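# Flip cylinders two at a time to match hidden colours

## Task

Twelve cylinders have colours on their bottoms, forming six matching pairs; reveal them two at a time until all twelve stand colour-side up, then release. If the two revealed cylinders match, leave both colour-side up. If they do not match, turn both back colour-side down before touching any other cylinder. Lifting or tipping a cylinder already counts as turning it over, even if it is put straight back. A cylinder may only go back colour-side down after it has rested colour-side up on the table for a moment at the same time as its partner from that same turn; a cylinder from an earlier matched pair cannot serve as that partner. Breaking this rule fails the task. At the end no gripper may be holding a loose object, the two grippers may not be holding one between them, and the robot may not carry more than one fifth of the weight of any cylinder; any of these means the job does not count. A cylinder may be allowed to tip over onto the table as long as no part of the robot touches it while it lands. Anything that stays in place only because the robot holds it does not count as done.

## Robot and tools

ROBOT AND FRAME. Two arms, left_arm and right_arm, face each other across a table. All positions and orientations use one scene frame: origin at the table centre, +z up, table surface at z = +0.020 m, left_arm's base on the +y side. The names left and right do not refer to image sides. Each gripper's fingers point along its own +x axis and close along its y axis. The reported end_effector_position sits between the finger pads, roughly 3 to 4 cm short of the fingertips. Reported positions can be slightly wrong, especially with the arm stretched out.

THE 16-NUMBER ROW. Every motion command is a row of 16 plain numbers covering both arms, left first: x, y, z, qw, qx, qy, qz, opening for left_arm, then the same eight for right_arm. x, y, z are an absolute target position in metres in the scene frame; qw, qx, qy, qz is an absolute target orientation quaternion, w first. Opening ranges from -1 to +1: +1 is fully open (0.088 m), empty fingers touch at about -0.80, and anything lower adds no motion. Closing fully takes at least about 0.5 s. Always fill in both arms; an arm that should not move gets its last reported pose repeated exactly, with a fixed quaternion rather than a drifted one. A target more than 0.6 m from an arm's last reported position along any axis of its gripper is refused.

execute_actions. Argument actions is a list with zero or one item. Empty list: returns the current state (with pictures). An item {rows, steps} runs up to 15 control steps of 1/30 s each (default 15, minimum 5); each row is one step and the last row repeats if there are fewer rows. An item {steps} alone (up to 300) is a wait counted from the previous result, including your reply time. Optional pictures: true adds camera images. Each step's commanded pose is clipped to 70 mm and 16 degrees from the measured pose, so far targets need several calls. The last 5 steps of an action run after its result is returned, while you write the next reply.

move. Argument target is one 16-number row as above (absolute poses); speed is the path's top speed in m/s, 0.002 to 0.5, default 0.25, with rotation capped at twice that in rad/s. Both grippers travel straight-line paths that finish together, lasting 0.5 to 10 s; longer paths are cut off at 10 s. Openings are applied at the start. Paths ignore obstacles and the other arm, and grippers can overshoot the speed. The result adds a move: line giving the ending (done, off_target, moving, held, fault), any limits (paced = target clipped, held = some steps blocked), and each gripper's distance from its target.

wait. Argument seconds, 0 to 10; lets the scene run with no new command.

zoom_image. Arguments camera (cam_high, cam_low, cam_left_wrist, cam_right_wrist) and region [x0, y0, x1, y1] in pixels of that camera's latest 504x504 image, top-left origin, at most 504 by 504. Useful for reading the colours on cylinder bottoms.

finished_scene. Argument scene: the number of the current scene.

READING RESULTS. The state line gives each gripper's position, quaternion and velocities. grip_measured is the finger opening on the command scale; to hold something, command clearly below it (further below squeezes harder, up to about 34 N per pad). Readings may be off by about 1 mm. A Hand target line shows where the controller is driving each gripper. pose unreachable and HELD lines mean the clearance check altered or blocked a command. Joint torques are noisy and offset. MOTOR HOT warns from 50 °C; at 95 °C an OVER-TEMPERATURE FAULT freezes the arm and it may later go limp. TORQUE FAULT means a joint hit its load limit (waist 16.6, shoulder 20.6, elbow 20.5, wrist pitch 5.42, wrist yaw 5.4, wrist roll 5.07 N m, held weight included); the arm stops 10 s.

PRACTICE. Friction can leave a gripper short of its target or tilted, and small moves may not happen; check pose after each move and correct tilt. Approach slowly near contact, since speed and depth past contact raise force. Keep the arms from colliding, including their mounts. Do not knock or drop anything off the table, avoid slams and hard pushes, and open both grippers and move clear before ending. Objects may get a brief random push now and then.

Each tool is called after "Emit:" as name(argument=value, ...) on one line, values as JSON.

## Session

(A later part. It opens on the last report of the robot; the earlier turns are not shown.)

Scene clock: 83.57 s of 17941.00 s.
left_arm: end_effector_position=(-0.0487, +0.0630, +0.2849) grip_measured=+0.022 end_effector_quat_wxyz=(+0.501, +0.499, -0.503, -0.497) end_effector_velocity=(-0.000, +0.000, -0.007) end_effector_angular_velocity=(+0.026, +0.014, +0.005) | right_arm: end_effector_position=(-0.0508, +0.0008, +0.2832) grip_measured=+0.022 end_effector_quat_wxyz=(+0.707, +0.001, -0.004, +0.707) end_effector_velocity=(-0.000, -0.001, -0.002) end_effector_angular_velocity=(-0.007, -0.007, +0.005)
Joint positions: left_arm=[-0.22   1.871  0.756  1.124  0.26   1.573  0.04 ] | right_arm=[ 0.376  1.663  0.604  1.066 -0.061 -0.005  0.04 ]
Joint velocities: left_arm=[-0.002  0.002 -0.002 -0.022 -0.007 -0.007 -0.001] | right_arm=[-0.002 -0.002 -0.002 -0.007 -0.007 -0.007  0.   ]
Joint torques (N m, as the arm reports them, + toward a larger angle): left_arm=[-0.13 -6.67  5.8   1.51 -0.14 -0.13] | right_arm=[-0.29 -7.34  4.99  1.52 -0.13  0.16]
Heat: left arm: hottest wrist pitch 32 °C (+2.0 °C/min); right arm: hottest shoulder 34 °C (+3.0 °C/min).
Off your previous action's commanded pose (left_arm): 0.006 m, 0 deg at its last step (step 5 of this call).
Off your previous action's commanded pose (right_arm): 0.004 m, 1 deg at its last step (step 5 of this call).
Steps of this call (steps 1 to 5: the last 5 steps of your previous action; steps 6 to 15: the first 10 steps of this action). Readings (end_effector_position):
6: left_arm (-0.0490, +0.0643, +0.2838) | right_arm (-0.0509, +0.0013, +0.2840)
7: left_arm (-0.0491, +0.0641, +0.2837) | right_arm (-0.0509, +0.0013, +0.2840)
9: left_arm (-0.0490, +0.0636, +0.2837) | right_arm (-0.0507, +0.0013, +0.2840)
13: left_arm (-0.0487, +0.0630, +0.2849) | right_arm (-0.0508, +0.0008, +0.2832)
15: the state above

Emit:
execute_actions(actions=[{"rows":[[-0.049,0.06,0.281,0.5,0.5,-0.5,-0.5,-0.4,-0.05,0.0,0.28,0.707,0,0,0.707,0.4]],"steps":10}])

Emit:
execute_actions(actions=[{"rows":[[-0.049,0.12,0.283,0.5,0.5,-0.5,-0.5,-0.4,-0.05,-0.04,0.28,0.707,0,0,0.707,0.4]],"steps":10}])

Emit:
move(target=[-0.13,0.29,0.12,0,0.707,0,-0.707,-0.4,-0.054,-0.109,0.135,0.5,-0.5,0.5,0.5,0.4], speed=0.4)

Emit:
move(target=[-0.13,0.29,0.071,0,0.707,0,-0.707,-0.4,-0.054,-0.111,0.08,0.5,-0.5,0.5,0.5,0.4], speed=0.1)

Scene clock: 84.00 s of 17941.00 s.
left_arm: end_effector_position=(-0.0487, +0.0629, +0.2838) grip_measured=+0.022 end_effector_quat_wxyz=(+0.500, +0.500, -0.502, -0.498) end_effector_velocity=(-0.002, -0.002, -0.020) end_effector_angular_velocity=(+0.054, +0.007, +0.000) | right_arm: end_effector_position=(-0.0507, +0.0008, +0.2832) grip_measured=+0.189 end_effector_quat_wxyz=(+0.707, +0.001, -0.004, +0.707) end_effector_velocity=(+0.002, -0.001, +0.002) end_effector_angular_velocity=(+0.007, -0.008, -0.010)
Joint positions: left_arm=[-0.22   1.873  0.756  1.122  0.26   1.573  0.04 ] | right_arm=[ 0.376  1.663  0.604  1.066 -0.061 -0.004  0.048]
Joint velocities: left_arm=[-0.007  0.032 -0.002 -0.022 -0.007  0.007 -0.   ] | right_arm=[-0.002 -0.002 -0.002  0.007  0.007 -0.007  0.161]
Joint torques (N m, as the arm reports them, + toward a larger angle): left_arm=[-0.42 -7.33  6.25  1.62 -0.08 -0.1 ] | right_arm=[-0.31 -7.35  5.01  1.48 -0.11  0.16]
Heat: left arm: hottest wrist pitch 32 °C (+2.0 °C/min); right arm: hottest shoulder 34 °C (+3.0 °C/min).
Off your previous action's commanded pose (left_arm): 0.005 m, 1 deg at its last step (step 5 of this call).
Off your previous action's commanded pose (right_arm): 0.003 m, 0 deg at its last step (step 5 of this call).
Steps of this call (steps 1 to 5: the last 5 steps of your previous action; steps 6 to 8: nothing new was sent; steps 9 to 13: the first 5 steps of this action). Readings (end_effector_position):
9: left_arm (-0.0487, +0.0630, +0.2849) | right_arm (-0.0506, +0.0008, +0.2832)
10: left_arm (-0.0487, +0.0630, +0.2849) | right_arm (-0.0506, +0.0008, +0.2832)
12: left_arm (-0.0487, +0.0630, +0.2844) | right_arm (-0.0507, +0.0008, +0.2832)
13: the state above

Scene clock: 84.33 s of 17941.00 s.
left_arm: end_effector_position=(-0.0488, +0.0983, +0.2789) grip_measured=+0.022 end_effector_quat_wxyz=(+0.498, +0.502, -0.498, -0.502) end_effector_velocity=(+0.014, +0.164, -0.024) end_effector_angular_velocity=(+0.091, +0.036, +0.054) | right_arm: end_effector_position=(-0.0506, -0.0259, +0.2785) grip_measured=+0.388 end_effector_quat_wxyz=(+0.707, -0.003, -0.000, +0.707) end_effector_velocity=(+0.002, -0.105, +0.000) end_effector_angular_velocity=(+0.002, -0.007, +0.000)
Joint positions: left_arm=[-0.189  1.78   0.61   1.162  0.29   1.573  0.04 ] | right_arm=[ 0.369  1.576  0.498  1.074 -0.067 -0.005  0.058]
Joint velocities: left_arm=[ 0.178 -0.452 -0.642  0.095  0.125 -0.007 -0.   ] | right_arm=[-0.037 -0.393 -0.398  0.007 -0.037 -0.007  0.005]
Joint torques (N m, as the arm reports them, + toward a larger angle): left_arm=[ 0.11 -9.07  4.61  2.    0.17 -0.1 ] | right_arm=[-0.24 -7.89  4.88  1.57 -0.11  0.15]
Heat: left arm: hottest wrist pitch 32 °C (+2.0 °C/min); right arm: hottest shoulder 34 °C (+3.0 °C/min).
Off your previous action's commanded pose (left_arm): 0.003 m, 0 deg at its last step (step 5 of this call).
Off your previous action's commanded pose (right_arm): 0.003 m, 1 deg at its last step (step 5 of this call).
Steps of this call (steps 1 to 5: the last 5 steps of your previous action; steps 6 to 10: the first 5 steps of this action). Readings (end_effector_position):
6: left_arm (-0.0493, +0.0674, +0.2825) | right_arm (-0.0508, -0.0033, +0.2828)
7: left_arm (-0.0498, +0.0758, +0.2818) | right_arm (-0.0508, -0.0100, +0.2811)
9: left_arm (-0.0493, +0.0924, +0.2796) | right_arm (-0.0507, -0.0220, +0.2789)
10: the state above

Scene clock: 87.33 s of 17941.00 s.
left_arm: end_effector_position=(-0.1298, +0.2903, +0.1184) grip_measured=+0.018 end_effector_quat_wxyz=(+0.004, +0.703, +0.002, -0.711) end_effector_velocity=(+0.000, +0.009, -0.000) end_effector_angular_velocity=(+0.052, -0.006, +0.005) | right_arm: end_effector_position=(-0.0535, -0.1114, +0.1381) grip_measured=+0.400 end_effector_quat_wxyz=(+0.499, -0.497, +0.498, +0.506) end_effector_velocity=(-0.001, -0.005, -0.001) end_effector_angular_velocity=(-0.036, +0.009, -0.010)
Joint positions: left_arm=[-0.46   1.635  0.752 -0.683  0.011  1.582  0.04 ] | right_arm=[ 0.388  1.837  1.183 -0.907 -0.008 -0.054  0.059]
Joint velocities: left_arm=[-0.002  0.007  0.007 -0.051 -0.007 -0.007 -0.   ] | right_arm=[-0.002  0.012  0.012 -0.037 -0.007  0.007 -0.   ]
Joint torques (N m, as the arm reports them, + toward a larger angle): left_arm=[-0.38 -4.56  5.17  0.2  -0.08 -0.08] | right_arm=[ 0.28 -7.47  6.62 -0.07  0.01 -0.11]
Heat: left arm: hottest wrist pitch 32 °C (+2.0 °C/min); right arm: hottest shoulder 34 °C (+3.0 °C/min).
Hand target (left_arm): -0.130, +0.288, +0.118; +0.003, +0.704, +0.003, -0.710
Hand target (right_arm): -0.054, -0.110, +0.136; +0.496, -0.501, +0.499, +0.504
Off your previous action's commanded pose (left_arm): 0.008 m, 0 deg at its last step (step 5 of this call).
Off your previous action's commanded pose (right_arm): 0.006 m, 0 deg at its last step (step 5 of this call).
Off the commanded pose (left_arm): 0.002 m, 1 deg.
Off the commanded pose (right_arm): 0.004 m, 1 deg.
Kept back: nothing.
move: done
camera_calibration (this result's frames):
cam_left_wrist: T_world_to_cam=[[-0.0084964, 0.999268, -0.0373034, -0.274238], [0.958996, 0.0187112, 0.282803, 0.118378], [0.283294, -0.033371, -0.958452, 0.232914], [0, 0, 0, 1]] pos_world=[-0.181837, 0.279595, 0.179529]
cam_right_wrist: T_world_to_cam=[[0.99772, 0.0635409, 0.0227371, 0.0636615], [0.0539371, -0.953281, 0.297232, -0.111253], [0.0405612, -0.295328, -0.954535, 0.18093], [0, 0, 0, 1]] pos_world=[-0.0648544, -0.0566668, 0.204324]

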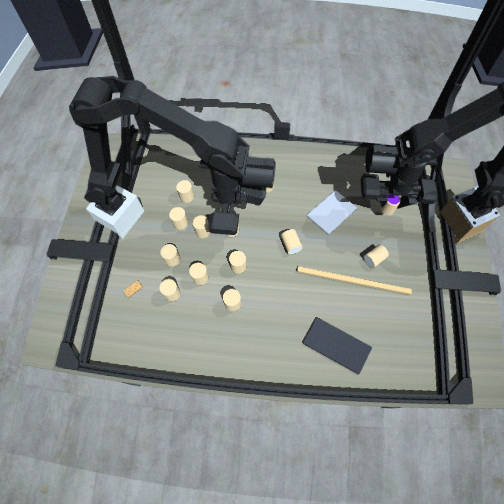

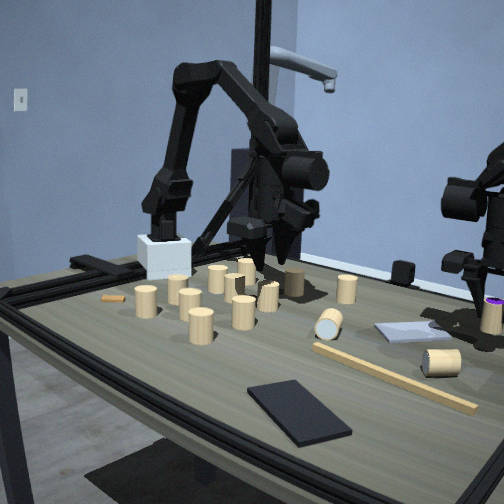

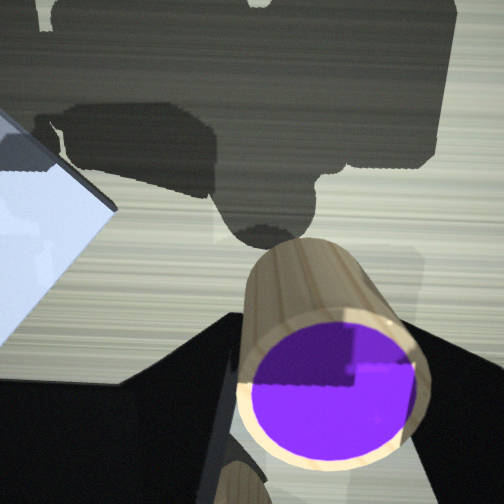

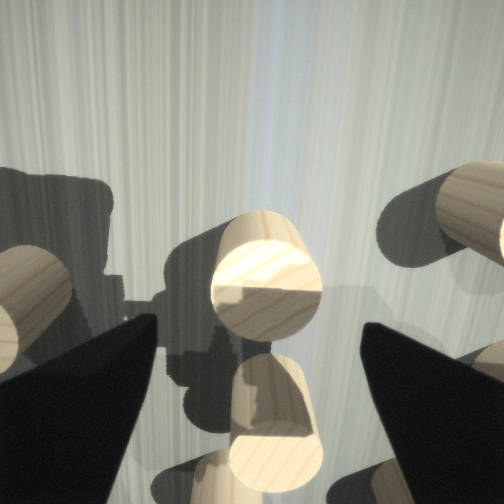

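Scene clock: 88.33 s of 17941.00 s.
left_arm: end_effector_position=(-0.1298, +0.2858, +0.0753) grip_measured=+0.017 end_effector_quat_wxyz=(+0.007, +0.706, -0.004, -0.708) end_effector_velocity=(-0.003, +0.004, -0.000) end_effector_angular_velocity=(+0.022, +0.008, -0.000) | right_arm: end_effector_position=(-0.0533, -0.1077, +0.0864) grip_measured=+0.400 end_effector_quat_wxyz=(+0.503, -0.495, +0.495, +0.506) end_effector_velocity=(-0.003, -0.000, -0.003) end_effector_angular_velocity=(-0.001, +0.022, -0.009)
Joint positions: left_arm=[-0.464  1.777  0.688 -0.465  0.003  1.582  0.04 ] | right_arm=[ 0.39   1.941  1.09  -0.702 -0.003 -0.048  0.059]
Joint velocities: left_arm=[-0.007  0.002  0.002 -0.022  0.007 -0.007 -0.   ] | right_arm=[-0.002  0.007 -0.002  0.007 -0.022  0.007 -0.   ]
Joint torques (N m, as the arm reports them, + toward a larger angle): left_arm=[-0.22 -4.48  2.94  0.65 -0.09  0.02] | right_arm=[ 0.28 -7.63  3.79  0.3   0.02  0.18]
Heat: left arm: hottest wrist pitch 32 °C (+2.0 °C/min); right arm: hottest shoulder 34 °C (+3.0 °C/min).
Hand target (left_arm): -0.130, +0.290, +0.071; -0.000, +0.707, +0.000, -0.707
Hand target (right_arm): -0.054, -0.112, +0.080; +0.500, -0.500, +0.500, +0.500
Off the commanded pose (left_arm): 0.006 m, 1 deg.
Off the commanded pose (right_arm): 0.007 m, 1 deg.
Kept back: nothing.
move: done
camera_calibration (this result's frames):
cam_left_wrist: T_world_to_cam=[[-0.00326637, 0.998792, -0.0490256, -0.269607], [0.956729, 0.017386, 0.29046, 0.130087], [0.290962, -0.0459554, -0.95563, 0.195778], [0, 0, 0, 1]] pos_world=[-0.182303, 0.276017, 0.136089]
cam_right_wrist: T_world_to_cam=[[0.997767, 0.0602038, 0.0289228, 0.0634774], [0.0492898, -0.955931, 0.289424, -0.0922633], [0.0450726, -0.287352, -0.956764, 0.133971], [0, 0, 0, 1]] pos_world=[-0.0648264, -0.0535222, 0.153046]

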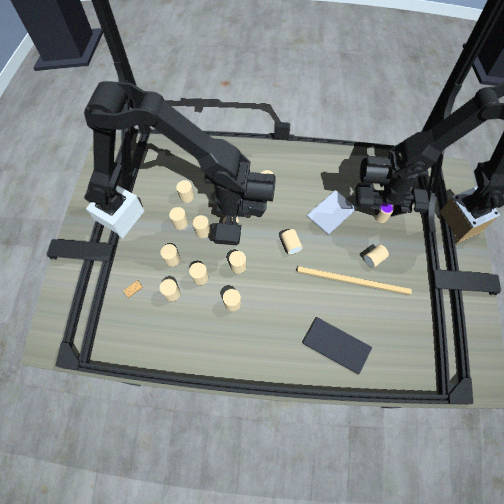

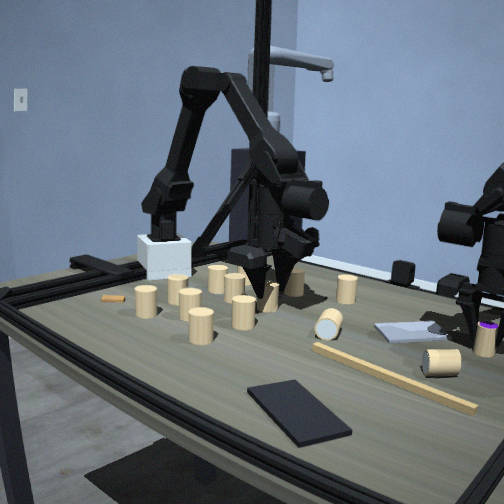

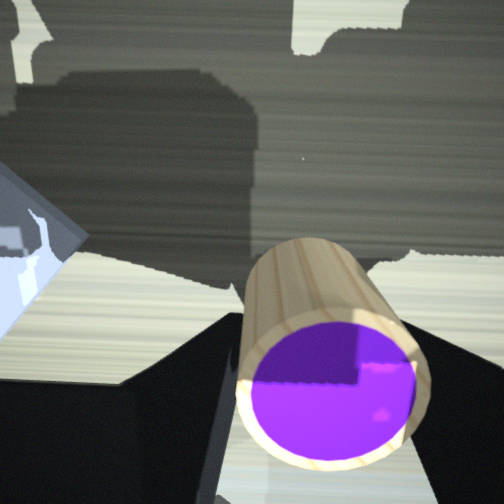

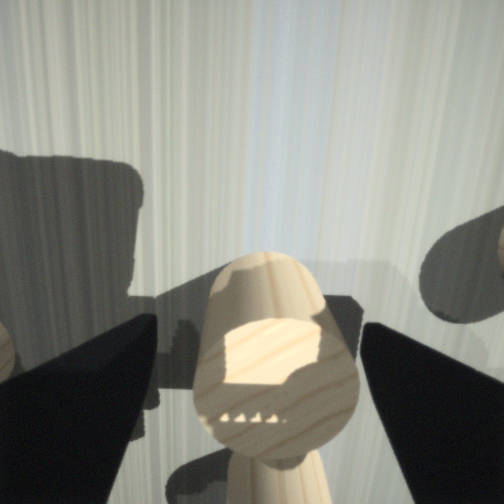

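Emit:
execute_actions(actions=[{"rows":[[-0.13,0.287,0.074,0,0.707,0,-0.707,0.8,-0.054,-0.111,0.08,0.5,-0.5,0.5,0.5,-0.4]],"steps":12}])

Emit:
execute_actions(actions=[{"rows":[[-0.13,0.287,0.14,0,0.707,0,-0.707,0.8,-0.054,-0.111,0.16,0.5,-0.5,0.5,0.5,-0.4]],"steps":12}])

Emit:
move(target=[-0.049,0.13,0.281,0.5,0.5,-0.5,-0.5,0.6,-0.05,0.0,0.28,0.707,0,0,0.707,-0.4], speed=0.4)

Emit:
execute_actions(actions=[{"rows":[[-0.049,0.06,0.281,0.5,0.5,-0.5,-0.5,0.6,-0.05,0.0,0.28,0.707,0,0,0.707,-0.4]]}])

Emit:
execute_actions(actions=[{"rows":[[-0.049,0.06,0.281,0.5,0.5,-0.5,-0.5,-0.4,-0.05,0.0,0.28,0.707,0,0,0.707,-0.4]]}])

Scene clock: 88.87 s of 17941.00 s.
left_arm: end_effector_position=(-0.1297, +0.2874, +0.0750) grip_measured=+0.426 end_effector_quat_wxyz=(+0.004, +0.706, -0.002, -0.708) end_effector_velocity=(+0.000, +0.006, -0.001) end_effector_angular_velocity=(+0.027, -0.007, +0.005) | right_arm: end_effector_position=(-0.0530, -0.1076, +0.0858) grip_measured=+0.022 end_effector_quat_wxyz=(+0.504, -0.496, +0.495, +0.505) end_effector_velocity=(+0.001, -0.001, -0.000) end_effector_angular_velocity=(-0.007, +0.008, +0.000)
Joint positions: left_arm=[-0.464  1.779  0.688 -0.472  0.003  1.582  0.06 ] | right_arm=[ 0.391  1.943  1.09  -0.7   -0.001 -0.048  0.04 ]
Joint velocities: left_arm=[-0.002  0.002 -0.002 -0.022 -0.007 -0.007  0.173] | right_arm=[-0.007  0.002  0.002 -0.007 -0.007 -0.007  0.   ]
Joint torques (N m, as the arm reports them, + toward a larger angle): left_arm=[-0.2  -4.65  4.37  0.2  -0.06  0.01] | right_arm=[ 0.24 -7.58  4.02  0.29 -0.04  0.17]
Heat: left arm: hottest wrist pitch 32 °C (+2.0 °C/min); right arm: hottest shoulder 34 °C (+3.0 °C/min).
Steps of this call (steps 1 to 9: nothing new was sent; steps 10 to 16: the first 7 steps of this action). Readings (end_effector_position):
10: left_arm (-0.1297, +0.2857, +0.0752) | right_arm (-0.0534, -0.1075, +0.0860)
11: left_arm (-0.1297, +0.2858, +0.0752) | right_arm (-0.0534, -0.1076, +0.0859)
13: left_arm (-0.1297, +0.2863, +0.0752) | right_arm (-0.0530, -0.1076, +0.0858)
16: the state above

Scene clock: 89.27 s of 17941.00 s.
left_arm: end_effector_position=(-0.1296, +0.2856, +0.1257) grip_measured=+0.794 end_effector_quat_wxyz=(+0.004, +0.706, -0.001, -0.708) end_effector_velocity=(-0.000, -0.025, +0.137) end_effector_angular_velocity=(-0.085, -0.009, +0.000) | right_arm: end_effector_position=(-0.0532, -0.1092, +0.1444) grip_measured=+0.021 end_effector_quat_wxyz=(+0.502, -0.498, +0.497, +0.503) end_effector_velocity=(+0.004, +0.036, +0.191) end_effector_angular_velocity=(+0.192, -0.016, +0.019)
Joint positions: left_arm=[-0.464  1.631  0.782 -0.715  0.002  1.582  0.078] | right_arm=[ 0.391  1.836  1.209 -0.935 -0.001 -0.048  0.04 ]
Joint velocities: left_arm=[-0.007 -0.325  0.31  -0.549 -0.007 -0.007  0.002] | right_arm=[-0.002 -0.295  0.432 -0.535  0.007 -0.022  0.   ]
Joint torques (N m, as the arm reports them, + toward a larger angle): left_arm=[-0.02 -5.87  4.2   0.01 -0.09  0.  ] | right_arm=[ 0.24 -8.29  5.   -0.32 -0.04  0.16]
Heat: left arm: hottest wrist pitch 32 °C (+2.0 °C/min); right arm: hottest shoulder 34 °C (+3.0 °C/min).
Off your previous action's commanded pose (left_arm): 0.001 m, 0 deg at its last step (step 5 of this call).
Off your previous action's commanded pose (right_arm): 0.007 m, 1 deg at its last step (step 5 of this call).
Steps of this call (steps 1 to 5: the last 5 steps of your previous action; steps 6 to 12: the first 7 steps of this action). Readings (end_effector_position):
6: left_arm (-0.1297, +0.2906, +0.0807) | right_arm (-0.0533, -0.1100, +0.0917)
7: left_arm (-0.1297, +0.2958, +0.0882) | right_arm (-0.0536, -0.1163, +0.0987)
9: left_arm (-0.1297, +0.2933, +0.1057) | right_arm (-0.0536, -0.1174, +0.1183)
12: the state above

Scene clock: 92.37 s of 17941.00 s.
left_arm: end_effector_position=(-0.0498, +0.1327, +0.2858) grip_measured=+0.600 end_effector_quat_wxyz=(+0.495, +0.500, -0.507, -0.497) end_effector_velocity=(+0.000, -0.000, +0.002) end_effector_angular_velocity=(-0.021, +0.015, +0.005) | right_arm: end_effector_position=(-0.0502, +0.0019, +0.2850) grip_measured=+0.022 end_effector_quat_wxyz=(+0.711, +0.000, -0.008, +0.703) end_effector_velocity=(-0.000, -0.001, -0.001) end_effector_angular_velocity=(+0.007, -0.008, +0.005)
Joint positions: left_arm=[-0.15   1.658  0.484  1.178  0.338  1.584  0.068] | right_arm=[ 0.38   1.664  0.61   1.067 -0.046 -0.011  0.04 ]
Joint velocities: left_arm=[-0.002  0.012 -0.002  0.037 -0.007 -0.022 -0.   ] | right_arm=[-0.002  0.007 -0.007  0.022 -0.007 -0.007 -0.   ]
Joint torques (N m, as the arm reports them, + toward a larger angle): left_arm=[ 0.12 -5.05  5.07  1.8   0.16 -0.23] | right_arm=[-0.1  -6.59  4.61  1.64 -0.08  0.2 ]
Heat: left arm: hottest wrist pitch 32 °C (+2.0 °C/min); right arm: hottest shoulder 34 °C (+2.0 °C/min).
Hand target (left_arm): -0.049, +0.132, +0.283; +0.495, +0.500, -0.504, -0.500
Hand target (right_arm): -0.050, +0.001, +0.279; +0.711, -0.002, -0.002, +0.703
Off your previous action's commanded pose (left_arm): 0.007 m, 1 deg at its last step (step 5 of this call).
Off your previous action's commanded pose (right_arm): 0.006 m, 0 deg at its last step (step 5 of this call).
Off the commanded pose (left_arm): 0.006 m, 1 deg.
Off the commanded pose (right_arm): 0.005 m, 1 deg.
Kept back: nothing.
move: done
camera_calibration (this result's frames):
cam_left_wrist: T_world_to_cam=[[0.0144997, -0.0379044, -0.999176, 0.303891], [0.958307, 0.285725, 0.00306739, 0.0417391], [0.285374, -0.957562, 0.040467, 0.202689], [0, 0, 0, 1]] pos_world=[-0.102247, 0.19368, 0.29531]
cam_right_wrist: T_world_to_cam=[[0.996741, -0.0414462, 0.0692052, 0.0366792], [0.0539085, -0.295964, -0.953677, 0.308198], [0.0600085, 0.9543, -0.292765, 0.164522], [0, 0, 0, 1]] pos_world=[-0.0630469, -0.0642674, 0.339549]

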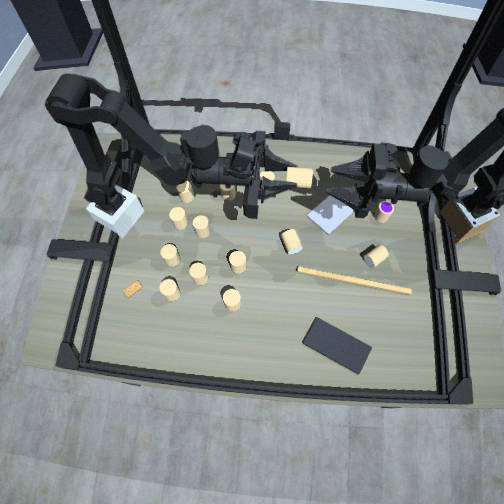

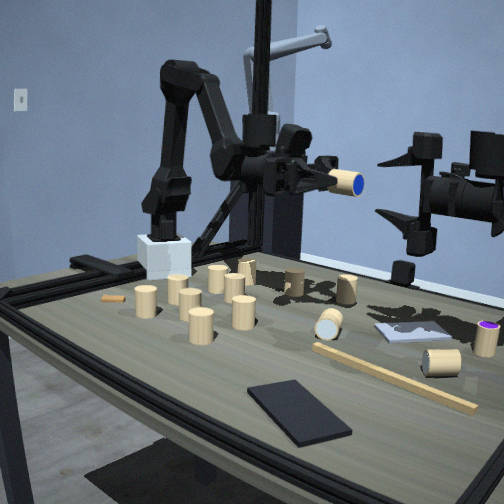

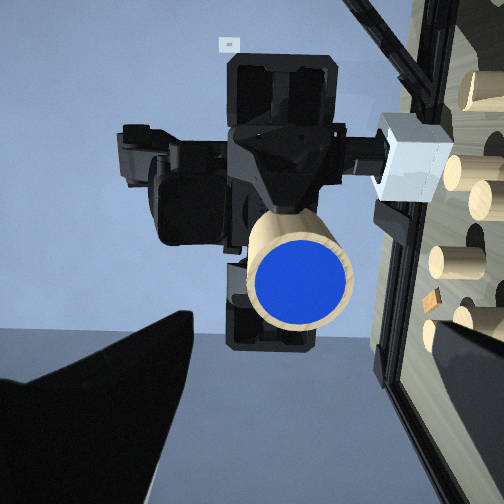

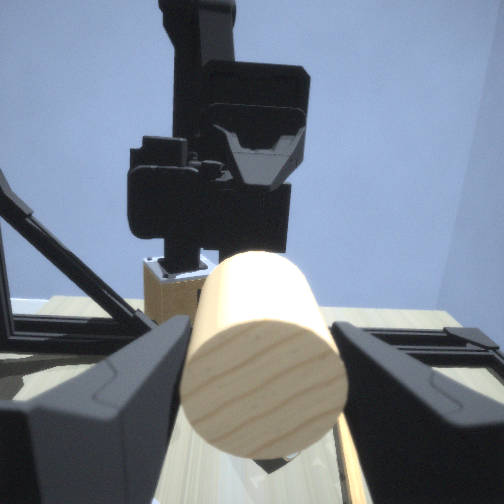

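Scene clock: 92.70 s of 17941.00 s.
left_arm: end_effector_position=(-0.0503, +0.0695, +0.2841) grip_measured=+0.600 end_effector_quat_wxyz=(+0.500, +0.499, -0.504, -0.498) end_effector_velocity=(+0.014, -0.055, -0.002) end_effector_angular_velocity=(+0.007, +0.010, +0.034) | right_arm: end_effector_position=(-0.0507, +0.0014, +0.2842) grip_measured=+0.022 end_effector_quat_wxyz=(+0.707, +0.001, -0.006, +0.707) end_effector_velocity=(-0.004, -0.000, -0.000) end_effector_angular_velocity=(+0.002, -0.008, +0.034)
Joint positions: left_arm=[-0.218  1.854  0.727  1.134  0.265  1.574  0.068] | right_arm=[ 0.376  1.664  0.608  1.067 -0.059 -0.006  0.04 ]
Joint velocities: left_arm=[-0.017  0.164  0.237 -0.081 -0.051 -0.007 -0.   ] | right_arm=[-0.002  0.002 -0.002  0.007 -0.037 -0.007  0.001]
Joint torques (N m, as the arm reports them, + toward a larger angle): left_arm=[-0.05 -6.88  5.73  1.55 -0.1  -0.25] | right_arm=[-0.26 -7.5   4.6   1.45 -0.12  0.19]
Heat: left arm: hottest wrist pitch 32 °C (+2.0 °C/min); right arm: hottest shoulder 34 °C (+2.0 °C/min).
Steps of this call (steps 1 to 10: the first 10 steps of this action). Readings (end_effector_position):
1: left_arm (-0.0488, +0.1269, +0.2851) | right_arm (-0.0504, +0.0018, +0.2850)
2: left_arm (-0.0489, +0.1163, +0.2846) | right_arm (-0.0506, +0.0018, +0.2848)
4: left_arm (-0.0504, +0.0952, +0.2836) | right_arm (-0.0507, +0.0016, +0.2845)
8: left_arm (-0.0513, +0.0741, +0.2840) | right_arm (-0.0507, +0.0015, +0.2842)
10: the state above

Scene clock: 93.20 s of 17941.00 s.
left_arm: end_effector_position=(-0.0487, +0.0629, +0.2851) grip_measured=+0.021 end_effector_quat_wxyz=(+0.501, +0.499, -0.503, -0.497) end_effector_velocity=(-0.000, +0.000, -0.001) end_effector_angular_velocity=(+0.007, +0.009, +0.005) | right_arm: end_effector_position=(-0.0506, +0.0008, +0.2828) grip_measured=+0.022 end_effector_quat_wxyz=(+0.707, +0.001, -0.004, +0.707) end_effector_velocity=(-0.000, -0.001, -0.002) end_effector_angular_velocity=(-0.007, -0.007, +0.005)
Joint positions: left_arm=[-0.22   1.871  0.756  1.124  0.26   1.573  0.04 ] | right_arm=[ 0.376  1.664  0.604  1.067 -0.061 -0.005  0.04 ]
Joint velocities: left_arm=[-0.002 -0.002 -0.002 -0.007 -0.007 -0.007 -0.   ] | right_arm=[-0.002 -0.002 -0.002 -0.007 -0.007 -0.007 -0.   ]
Joint torques (N m, as the arm reports them, + toward a larger angle): left_arm=[-0.34 -6.74  5.87  1.48 -0.14 -0.13] | right_arm=[-0.27 -7.48  5.02  1.45 -0.13  0.16]
Heat: left arm: hottest wrist pitch 32 °C (+1.0 °C/min); right arm: hottest shoulder 34 °C (+2.0 °C/min).
Off your previous action's commanded pose (left_arm): 0.006 m, 0 deg at its last step (step 5 of this call).
Off your previous action's commanded pose (right_arm): 0.005 m, 1 deg at its last step (step 5 of this call).
Steps of this call (steps 1 to 5: the last 5 steps of your previous action; steps 6 to 15: the first 10 steps of this action). Readings (end_effector_position):
6: left_arm (-0.0490, +0.0643, +0.2838) | right_arm (-0.0509, +0.0014, +0.2842)
7: left_arm (-0.0491, +0.0641, +0.2837) | right_arm (-0.0509, +0.0014, +0.2842)
9: left_arm (-0.0489, +0.0637, +0.2841) | right_arm (-0.0509, +0.0014, +0.2837)
13: left_arm (-0.0487, +0.0629, +0.2851) | right_arm (-0.0506, +0.0008, +0.2828)
15: the state above

Emit:
execute_actions(actions=[{"rows":[[-0.049,0.06,0.281,0.5,0.5,-0.5,-0.5,-0.4,-0.05,0.0,0.28,0.707,0,0,0.707,0.6]],"steps":10}])

Emit:
execute_actions(actions=[{"rows":[[-0.049,0.12,0.283,0.5,0.5,-0.5,-0.5,-0.4,-0.052,-0.07,0.284,0.707,0,0,0.707,0.6]],"steps":10}])

Emit:
move(target=[-0.22,0.29,0.12,0,0.707,0,-0.707,-0.4,-0.052,-0.07,0.284,0.707,0,0,0.707,0.6], speed=0.4)

Emit:
execute_actions(actions=[{"rows":[[-0.22,0.29,0.071,0,0.707,0,-0.707,-0.4,-0.052,-0.07,0.284,0.707,0,0,0.707,0.6]]}])

Emit:
execute_actions(actions=[{"rows":[[-0.22,0.29,0.071,0,0.707,0,-0.707,0.5,-0.052,-0.07,0.284,0.707,0,0,0.707,0.6]]}])

Emit:
wait(seconds=2)

Scene clock: 93.73 s of 17941.00 s.
left_arm: end_effector_position=(-0.0489, +0.0628, +0.2842) grip_measured=+0.020 end_effector_quat_wxyz=(+0.500, +0.499, -0.503, -0.498) end_effector_velocity=(-0.000, -0.001, -0.023) end_effector_angular_velocity=(+0.068, +0.026, +0.015) | right_arm: end_effector_position=(-0.0507, +0.0008, +0.2828) grip_measured=+0.189 end_effector_quat_wxyz=(+0.707, +0.001, -0.004, +0.707) end_effector_velocity=(-0.000, -0.000, -0.000) end_effector_angular_velocity=(+0.002, -0.008, +0.005)
Joint positions: left_arm=[-0.22   1.872  0.756  1.122  0.26   1.573  0.04 ] | right_arm=[ 0.376  1.664  0.604  1.067 -0.061 -0.005  0.048]
Joint velocities: left_arm=[-0.007  0.027 -0.007 -0.037 -0.022 -0.007 -0.   ] | right_arm=[-0.002  0.002 -0.002  0.007 -0.007 -0.007  0.161]
Joint torques (N m, as the arm reports them, + toward a larger angle): left_arm=[-0.28 -6.75  6.05  1.56 -0.12 -0.11] | right_arm=[-0.27 -7.45  5.04  1.45 -0.11  0.16]
Heat: left arm: hottest wrist pitch 32 °C (+1.0 °C/min); right arm: hottest shoulder 34 °C (+2.0 °C/min).
Off your previous action's commanded pose (left_arm): 0.005 m, 1 deg at its last step (step 5 of this call).
Off your previous action's commanded pose (right_arm): 0.003 m, 0 deg at its last step (step 5 of this call).
Steps of this call (steps 1 to 5: the last 5 steps of your previous action; steps 6 to 11: nothing new was sent; steps 12 to 16: the first 5 steps of this action). Readings (end_effector_position):
12: left_arm (-0.0487, +0.0629, +0.2851) | right_arm (-0.0506, +0.0008, +0.2828)
13: left_arm (-0.0487, +0.0629, +0.2851) | right_arm (-0.0506, +0.0008, +0.2828)
15: left_arm (-0.0487, +0.0628, +0.2848) | right_arm (-0.0507, +0.0008, +0.2828)
16: the state above

Scene clock: 94.07 s of 17941.00 s.
left_arm: end_effector_position=(-0.0486, +0.0983, +0.2789) grip_measured=+0.020 end_effector_quat_wxyz=(+0.498, +0.502, -0.498, -0.502) end_effector_velocity=(+0.016, +0.165, -0.026) end_effector_angular_velocity=(+0.096, +0.022, +0.068) | right_arm: end_effector_position=(-0.0521, -0.0434, +0.2811) grip_measured=+0.586 end_effector_quat_wxyz=(+0.707, -0.001, -0.002, +0.707) end_effector_velocity=(-0.004, -0.194, +0.035) end_effector_angular_velocity=(+0.090, -0.013, -0.000)
Joint positions: left_arm=[-0.189  1.78   0.61   1.162  0.29   1.573  0.04 ] | right_arm=[ 0.37   1.501  0.435  1.067 -0.066 -0.005  0.068]
Joint velocities: left_arm=[ 0.178 -0.452 -0.647  0.095  0.11   0.007  0.   ] | right_arm=[-0.037 -0.867 -0.681 -0.095 -0.037 -0.007  0.006]
Joint torques (N m, as the arm reports them, + toward a larger angle): left_arm=[-0.12 -9.13  4.62  1.94  0.12 -0.08] | right_arm=[-0.37 -7.06  5.21  1.16 -0.11  0.17]
Heat: left arm: hottest wrist pitch 32 °C (+1.0 °C/min); right arm: hottest shoulder 34 °C (+2.0 °C/min).
Off your previous action's commanded pose (left_arm): 0.003 m, 0 deg at its last step (step 5 of this call).
Off your previous action's commanded pose (right_arm): 0.003 m, 0 deg at its last step (step 5 of this call).
Steps of this call (steps 1 to 5: the last 5 steps of your previous action; steps 6 to 10: the first 5 steps of this action). Readings (end_effector_position):
6: left_arm (-0.0493, +0.0674, +0.2830) | right_arm (-0.0509, -0.0054, +0.2822)
7: left_arm (-0.0498, +0.0758, +0.2821) | right_arm (-0.0513, -0.0161, +0.2804)
9: left_arm (-0.0491, +0.0924, +0.2798) | right_arm (-0.0520, -0.0364, +0.2801)
10: the state above

Scene clock: 97.10 s of 17941.00 s.
left_arm: end_effector_position=(-0.2192, +0.2904, +0.1188) grip_measured=+0.019 end_effector_quat_wxyz=(+0.004, +0.704, +0.002, -0.710) end_effector_velocity=(-0.003, +0.002, -0.003) end_effector_angular_velocity=(+0.019, +0.001, -0.000) | right_arm: end_effector_position=(-0.0524, -0.0674, +0.2864) grip_measured=+0.600 end_effector_quat_wxyz=(+0.707, +0.001, -0.004, +0.707) end_effector_velocity=(+0.002, -0.001, -0.002) end_effector_angular_velocity=(-0.007, -0.007, -0.000)
Joint positions: left_arm=[-0.821  1.686  0.81  -0.689  0.007  1.221  0.04 ] | right_arm=[ 0.365  1.376  0.358  1.024 -0.072 -0.005  0.068]
Joint velocities: left_arm=[-0.007  0.017  0.007 -0.007  0.007 -0.007 -0.   ] | right_arm=[-0.007 -0.002 -0.002 -0.007 -0.007 -0.007  0.   ]
Joint torques (N m, as the arm reports them, + toward a larger angle): left_arm=[-0.43 -4.97  5.77  0.15  0.16 -0.1 ] | right_arm=[-0.32 -6.39  4.57  1.18 -0.12  0.17]
Heat: left arm: hottest wrist pitch 32 °C (+1.0 °C/min); right arm: hottest shoulder 34 °C (+3.0 °C/min).
Hand target (left_arm): -0.221, +0.289, +0.118; +0.002, +0.703, +0.004, -0.711
Hand target (right_arm): -0.052, -0.070, +0.284; +0.707, +0.000, -0.000, +0.707
Off your previous action's commanded pose (left_arm): 0.008 m, 0 deg at its last step (step 5 of this call).
Off your previous action's commanded pose (right_arm): 0.009 m, 1 deg at its last step (step 5 of this call).
Off the commanded pose (left_arm): 0.002 m, 1 deg.
Off the commanded pose (right_arm): 0.004 m, 0 deg.
Kept back: nothing.
move: done
camera_calibration (this result's frames):
cam_left_wrist: T_world_to_cam=[[-0.00802125, 0.99931, -0.0362525, -0.275064], [0.958272, 0.0180414, 0.285289, 0.20368], [0.285746, -0.0324514, -0.957756, 0.258722], [0, 0, 0, 1]] pos_world=[-0.271316, 0.279595, 0.179713]
cam_right_wrist: T_world_to_cam=[[0.99755, -0.0299822, 0.0632023, 0.0385136], [0.0512947, -0.300805, -0.952305, 0.288225], [0.0475637, 0.953214, -0.29853, 0.232164], [0, 0, 0, 1]] pos_world=[-0.0642463, -0.133448, 0.341352]

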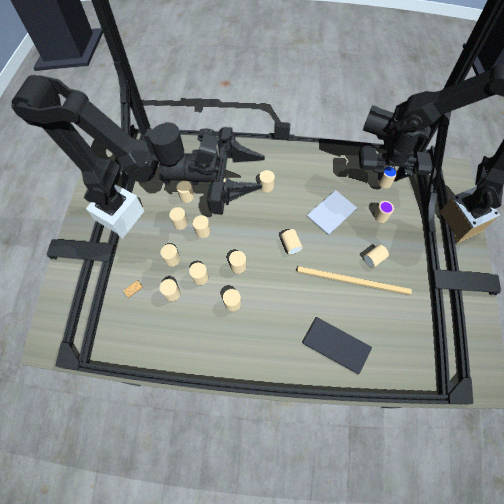

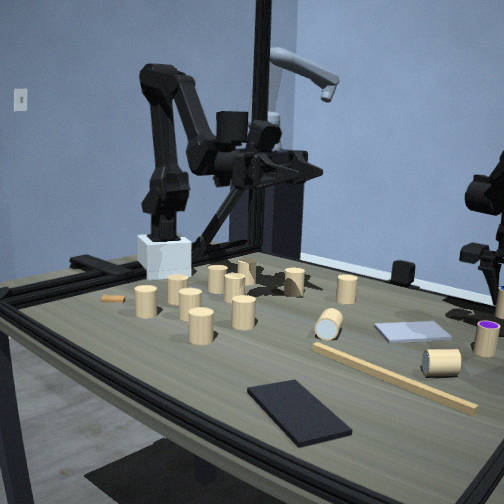

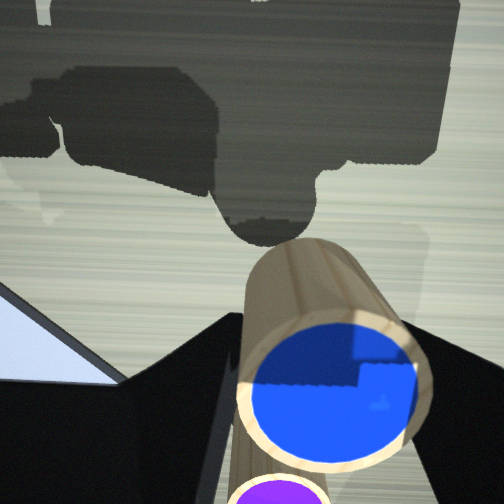

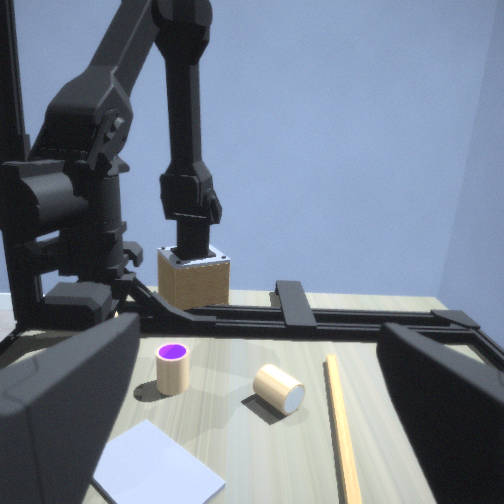

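Scene clock: 97.43 s of 17941.00 s.
left_arm: end_effector_position=(-0.2202, +0.2889, +0.0770) grip_measured=+0.019 end_effector_quat_wxyz=(+0.003, +0.705, +0.000, -0.709) end_effector_velocity=(-0.012, -0.031, -0.022) end_effector_angular_velocity=(-0.115, +0.034, +0.000) | right_arm: end_effector_position=(-0.0524, -0.0675, +0.2862) grip_measured=+0.600 end_effector_quat_wxyz=(+0.707, +0.000, -0.004, +0.707) end_effector_velocity=(+0.002, -0.001, +0.001) end_effector_angular_velocity=(+0.007, -0.022, -0.010)
Joint positions: left_arm=[-0.825  1.816  0.75  -0.499  0.004  1.221  0.04 ] | right_arm=[ 0.365  1.376  0.357  1.024 -0.072 -0.005  0.068]
Joint velocities: left_arm=[-0.007  0.095  0.002  0.212 -0.007 -0.007 -0.   ] | right_arm=[-0.002 -0.002 -0.002  0.007  0.007 -0.022 -0.   ]
Joint torques (N m, as the arm reports them, + toward a larger angle): left_arm=[ 0.01 -5.46  3.41  0.53 -0.11  0.1 ] | right_arm=[-0.29 -6.38  4.57  1.18 -0.12  0.16]
Heat: left arm: hottest wrist pitch 32 °C (+1.0 °C/min); right arm: hottest shoulder 34 °C (+3.0 °C/min).
Steps of this call (steps 1 to 10: the first 10 steps of this action). Readings (end_effector_position):
1: left_arm (-0.2199, +0.2886, +0.1145) | right_arm (-0.0524, -0.0674, +0.2864)
2: left_arm (-0.2217, +0.2840, +0.1091) | right_arm (-0.0524, -0.0674, +0.2864)
4: left_arm (-0.2218, +0.2843, +0.0963) | right_arm (-0.0524, -0.0675, +0.2862)
8: left_arm (-0.2197, +0.2902, +0.0795) | right_arm (-0.0524, -0.0675, +0.2862)
10: the state above

Scene clock: 97.93 s of 17941.00 s.
left_arm: end_effector_position=(-0.2210, +0.2863, +0.0750) grip_measured=+0.447 end_effector_quat_wxyz=(+0.006, +0.704, -0.003, -0.710) end_effector_velocity=(+0.001, +0.002, -0.003) end_effector_angular_velocity=(+0.004, -0.009, +0.005) | right_arm: end_effector_position=(-0.0524, -0.0675, +0.2862) grip_measured=+0.600 end_effector_quat_wxyz=(+0.707, +0.000, -0.004, +0.707) end_effector_velocity=(-0.002, -0.001, +0.003) end_effector_angular_velocity=(+0.012, -0.023, +0.019)
Joint positions: left_arm=[-0.825  1.825  0.75  -0.481  0.003  1.221  0.061] | right_arm=[ 0.365  1.376  0.357  1.024 -0.072 -0.005  0.068]
Joint velocities: left_arm=[-0.002  0.007 -0.007  0.007 -0.007 -0.007  0.022] | right_arm=[-0.002 -0.007 -0.002  0.007 -0.022 -0.022 -0.   ]
Joint torques (N m, as the arm reports them, + toward a larger angle): left_arm=[-0.23 -5.19  3.28  0.54 -0.04  0.07] | right_arm=[-0.29 -6.38  4.56  1.19 -0.12  0.17]
Heat: left arm: hottest wrist pitch 32 °C (+1.0 °C/min); right arm: hottest shoulder 34 °C (+3.0 °C/min).
Off your previous action's commanded pose (left_arm): 0.005 m, 1 deg at its last step (step 5 of this call).
Off your previous action's commanded pose (right_arm): 0.003 m, 0 deg at its last step (step 5 of this call).
Steps of this call (steps 1 to 5: the last 5 steps of your previous action; steps 6 to 15: the first 10 steps of this action). Readings (end_effector_position):
6: left_arm (-0.2208, +0.2869, +0.0752) | right_arm (-0.0524, -0.0675, +0.2862)
7: left_arm (-0.2208, +0.2869, +0.0751) | right_arm (-0.0524, -0.0675, +0.2862)
9: left_arm (-0.2210, +0.2864, +0.0751) | right_arm (-0.0524, -0.0675, +0.2862)
13: left_arm (-0.2210, +0.2863, +0.0750) | right_arm (-0.0524, -0.0675, +0.2862)
15: the state above

Scene clock: 100.10 s of 17941.00 s.
left_arm: end_effector_position=(-0.2210, +0.2863, +0.0749) grip_measured=+0.500 end_effector_quat_wxyz=(+0.006, +0.704, -0.003, -0.710) end_effector_velocity=(+0.002, +0.004, -0.002) end_effector_angular_velocity=(+0.014, -0.013, +0.005) | right_arm: end_effector_position=(-0.0524, -0.0676, +0.2861) grip_measured=+0.600 end_effector_quat_wxyz=(+0.707, +0.000, -0.004, +0.707) end_effector_velocity=(+0.002, -0.000, +0.002) end_effector_angular_velocity=(+0.002, -0.007, -0.010)
Joint positions: left_arm=[-0.825  1.825  0.75  -0.48   0.003  1.221  0.063] | right_arm=[ 0.365  1.375  0.357  1.024 -0.072 -0.004  0.068]
Joint velocities: left_arm=[-0.002  0.002 -0.007 -0.007 -0.007 -0.007 -0.   ] | right_arm=[-0.002 -0.007  0.002 -0.007  0.007 -0.007 -0.   ]
Joint torques (N m, as the arm reports them, + toward a larger angle): left_arm=[-0.41 -5.26  3.37  0.5  -0.08  0.04] | right_arm=[-0.29 -6.35  4.61  1.19 -0.11  0.16]
Heat: left arm: hottest wrist pitch 32 °C (+2.0 °C/min); right arm: hottest shoulder 34 °C (+3.0 °C/min).
Hand target (left_arm): -0.220, +0.290, +0.071; +0.000, +0.707, +0.000, -0.707
Hand target (right_arm): -0.052, -0.070, +0.284; +0.707, +0.000, +0.000, +0.707
Off the commanded pose (left_arm): 0.005 m, 1 deg.
Off the commanded pose (right_arm): 0.003 m, 0 deg.
Kept back: nothing.
Steps of this call (steps 1 to 5: the last 5 steps of your previous action; steps 6 to 65: nothing new was sent). Readings (end_effector_position):
1: left_arm (-0.2210, +0.2863, +0.0750) | right_arm (-0.0524, -0.0675, +0.2862)
2: left_arm (-0.2210, +0.2863, +0.0750) | right_arm (-0.0524, -0.0675, +0.2862)
4: left_arm (-0.2210, +0.2863, +0.0750) | right_arm (-0.0524, -0.0675, +0.2862)
8: left_arm (-0.2210, +0.2863, +0.0750) | right_arm (-0.0524, -0.0675, +0.2862)
65: the state above
camera_calibration (this result's frames):
cam_left_wrist: T_world_to_cam=[[-0.00422375, 0.998903, -0.0466407, -0.270872], [0.958127, 0.0173966, 0.285814, 0.21814], [0.286312, -0.0434805, -0.957149, 0.220301], [0, 0, 0, 1]] pos_world=[-0.273225, 0.276358, 0.13588]
cam_right_wrist: T_world_to_cam=[[0.997578, -0.0299319, 0.0627901, 0.0386594], [0.0508802, -0.30153, -0.952098, 0.287804], [0.0474312, 0.952987, -0.299277, 0.232437], [0, 0, 0, 1]] pos_world=[-0.064234, -0.133571, 0.341153]

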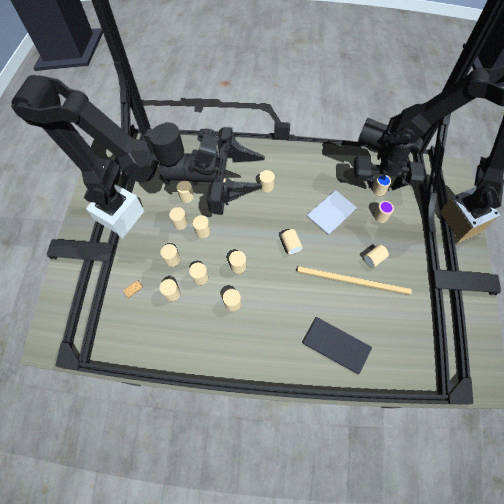

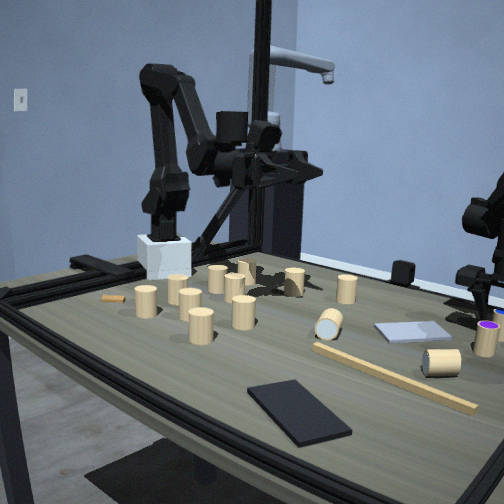

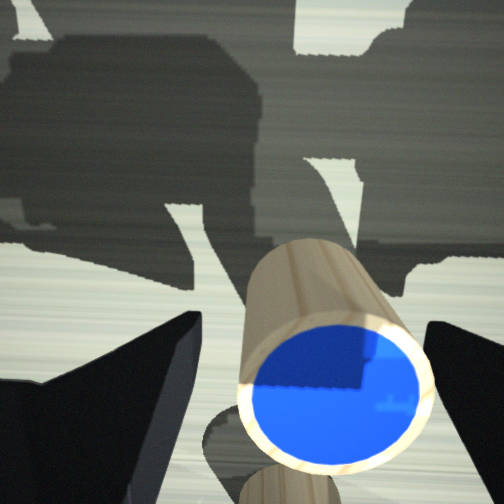

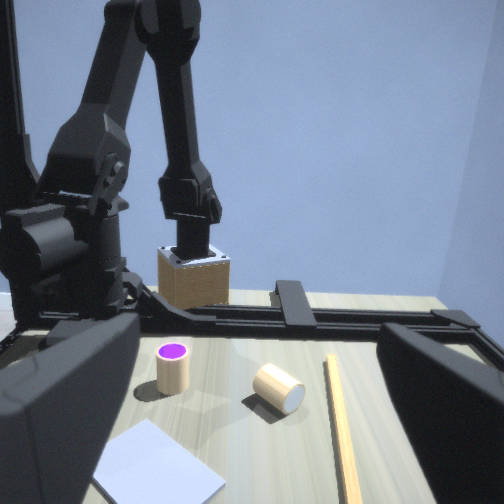

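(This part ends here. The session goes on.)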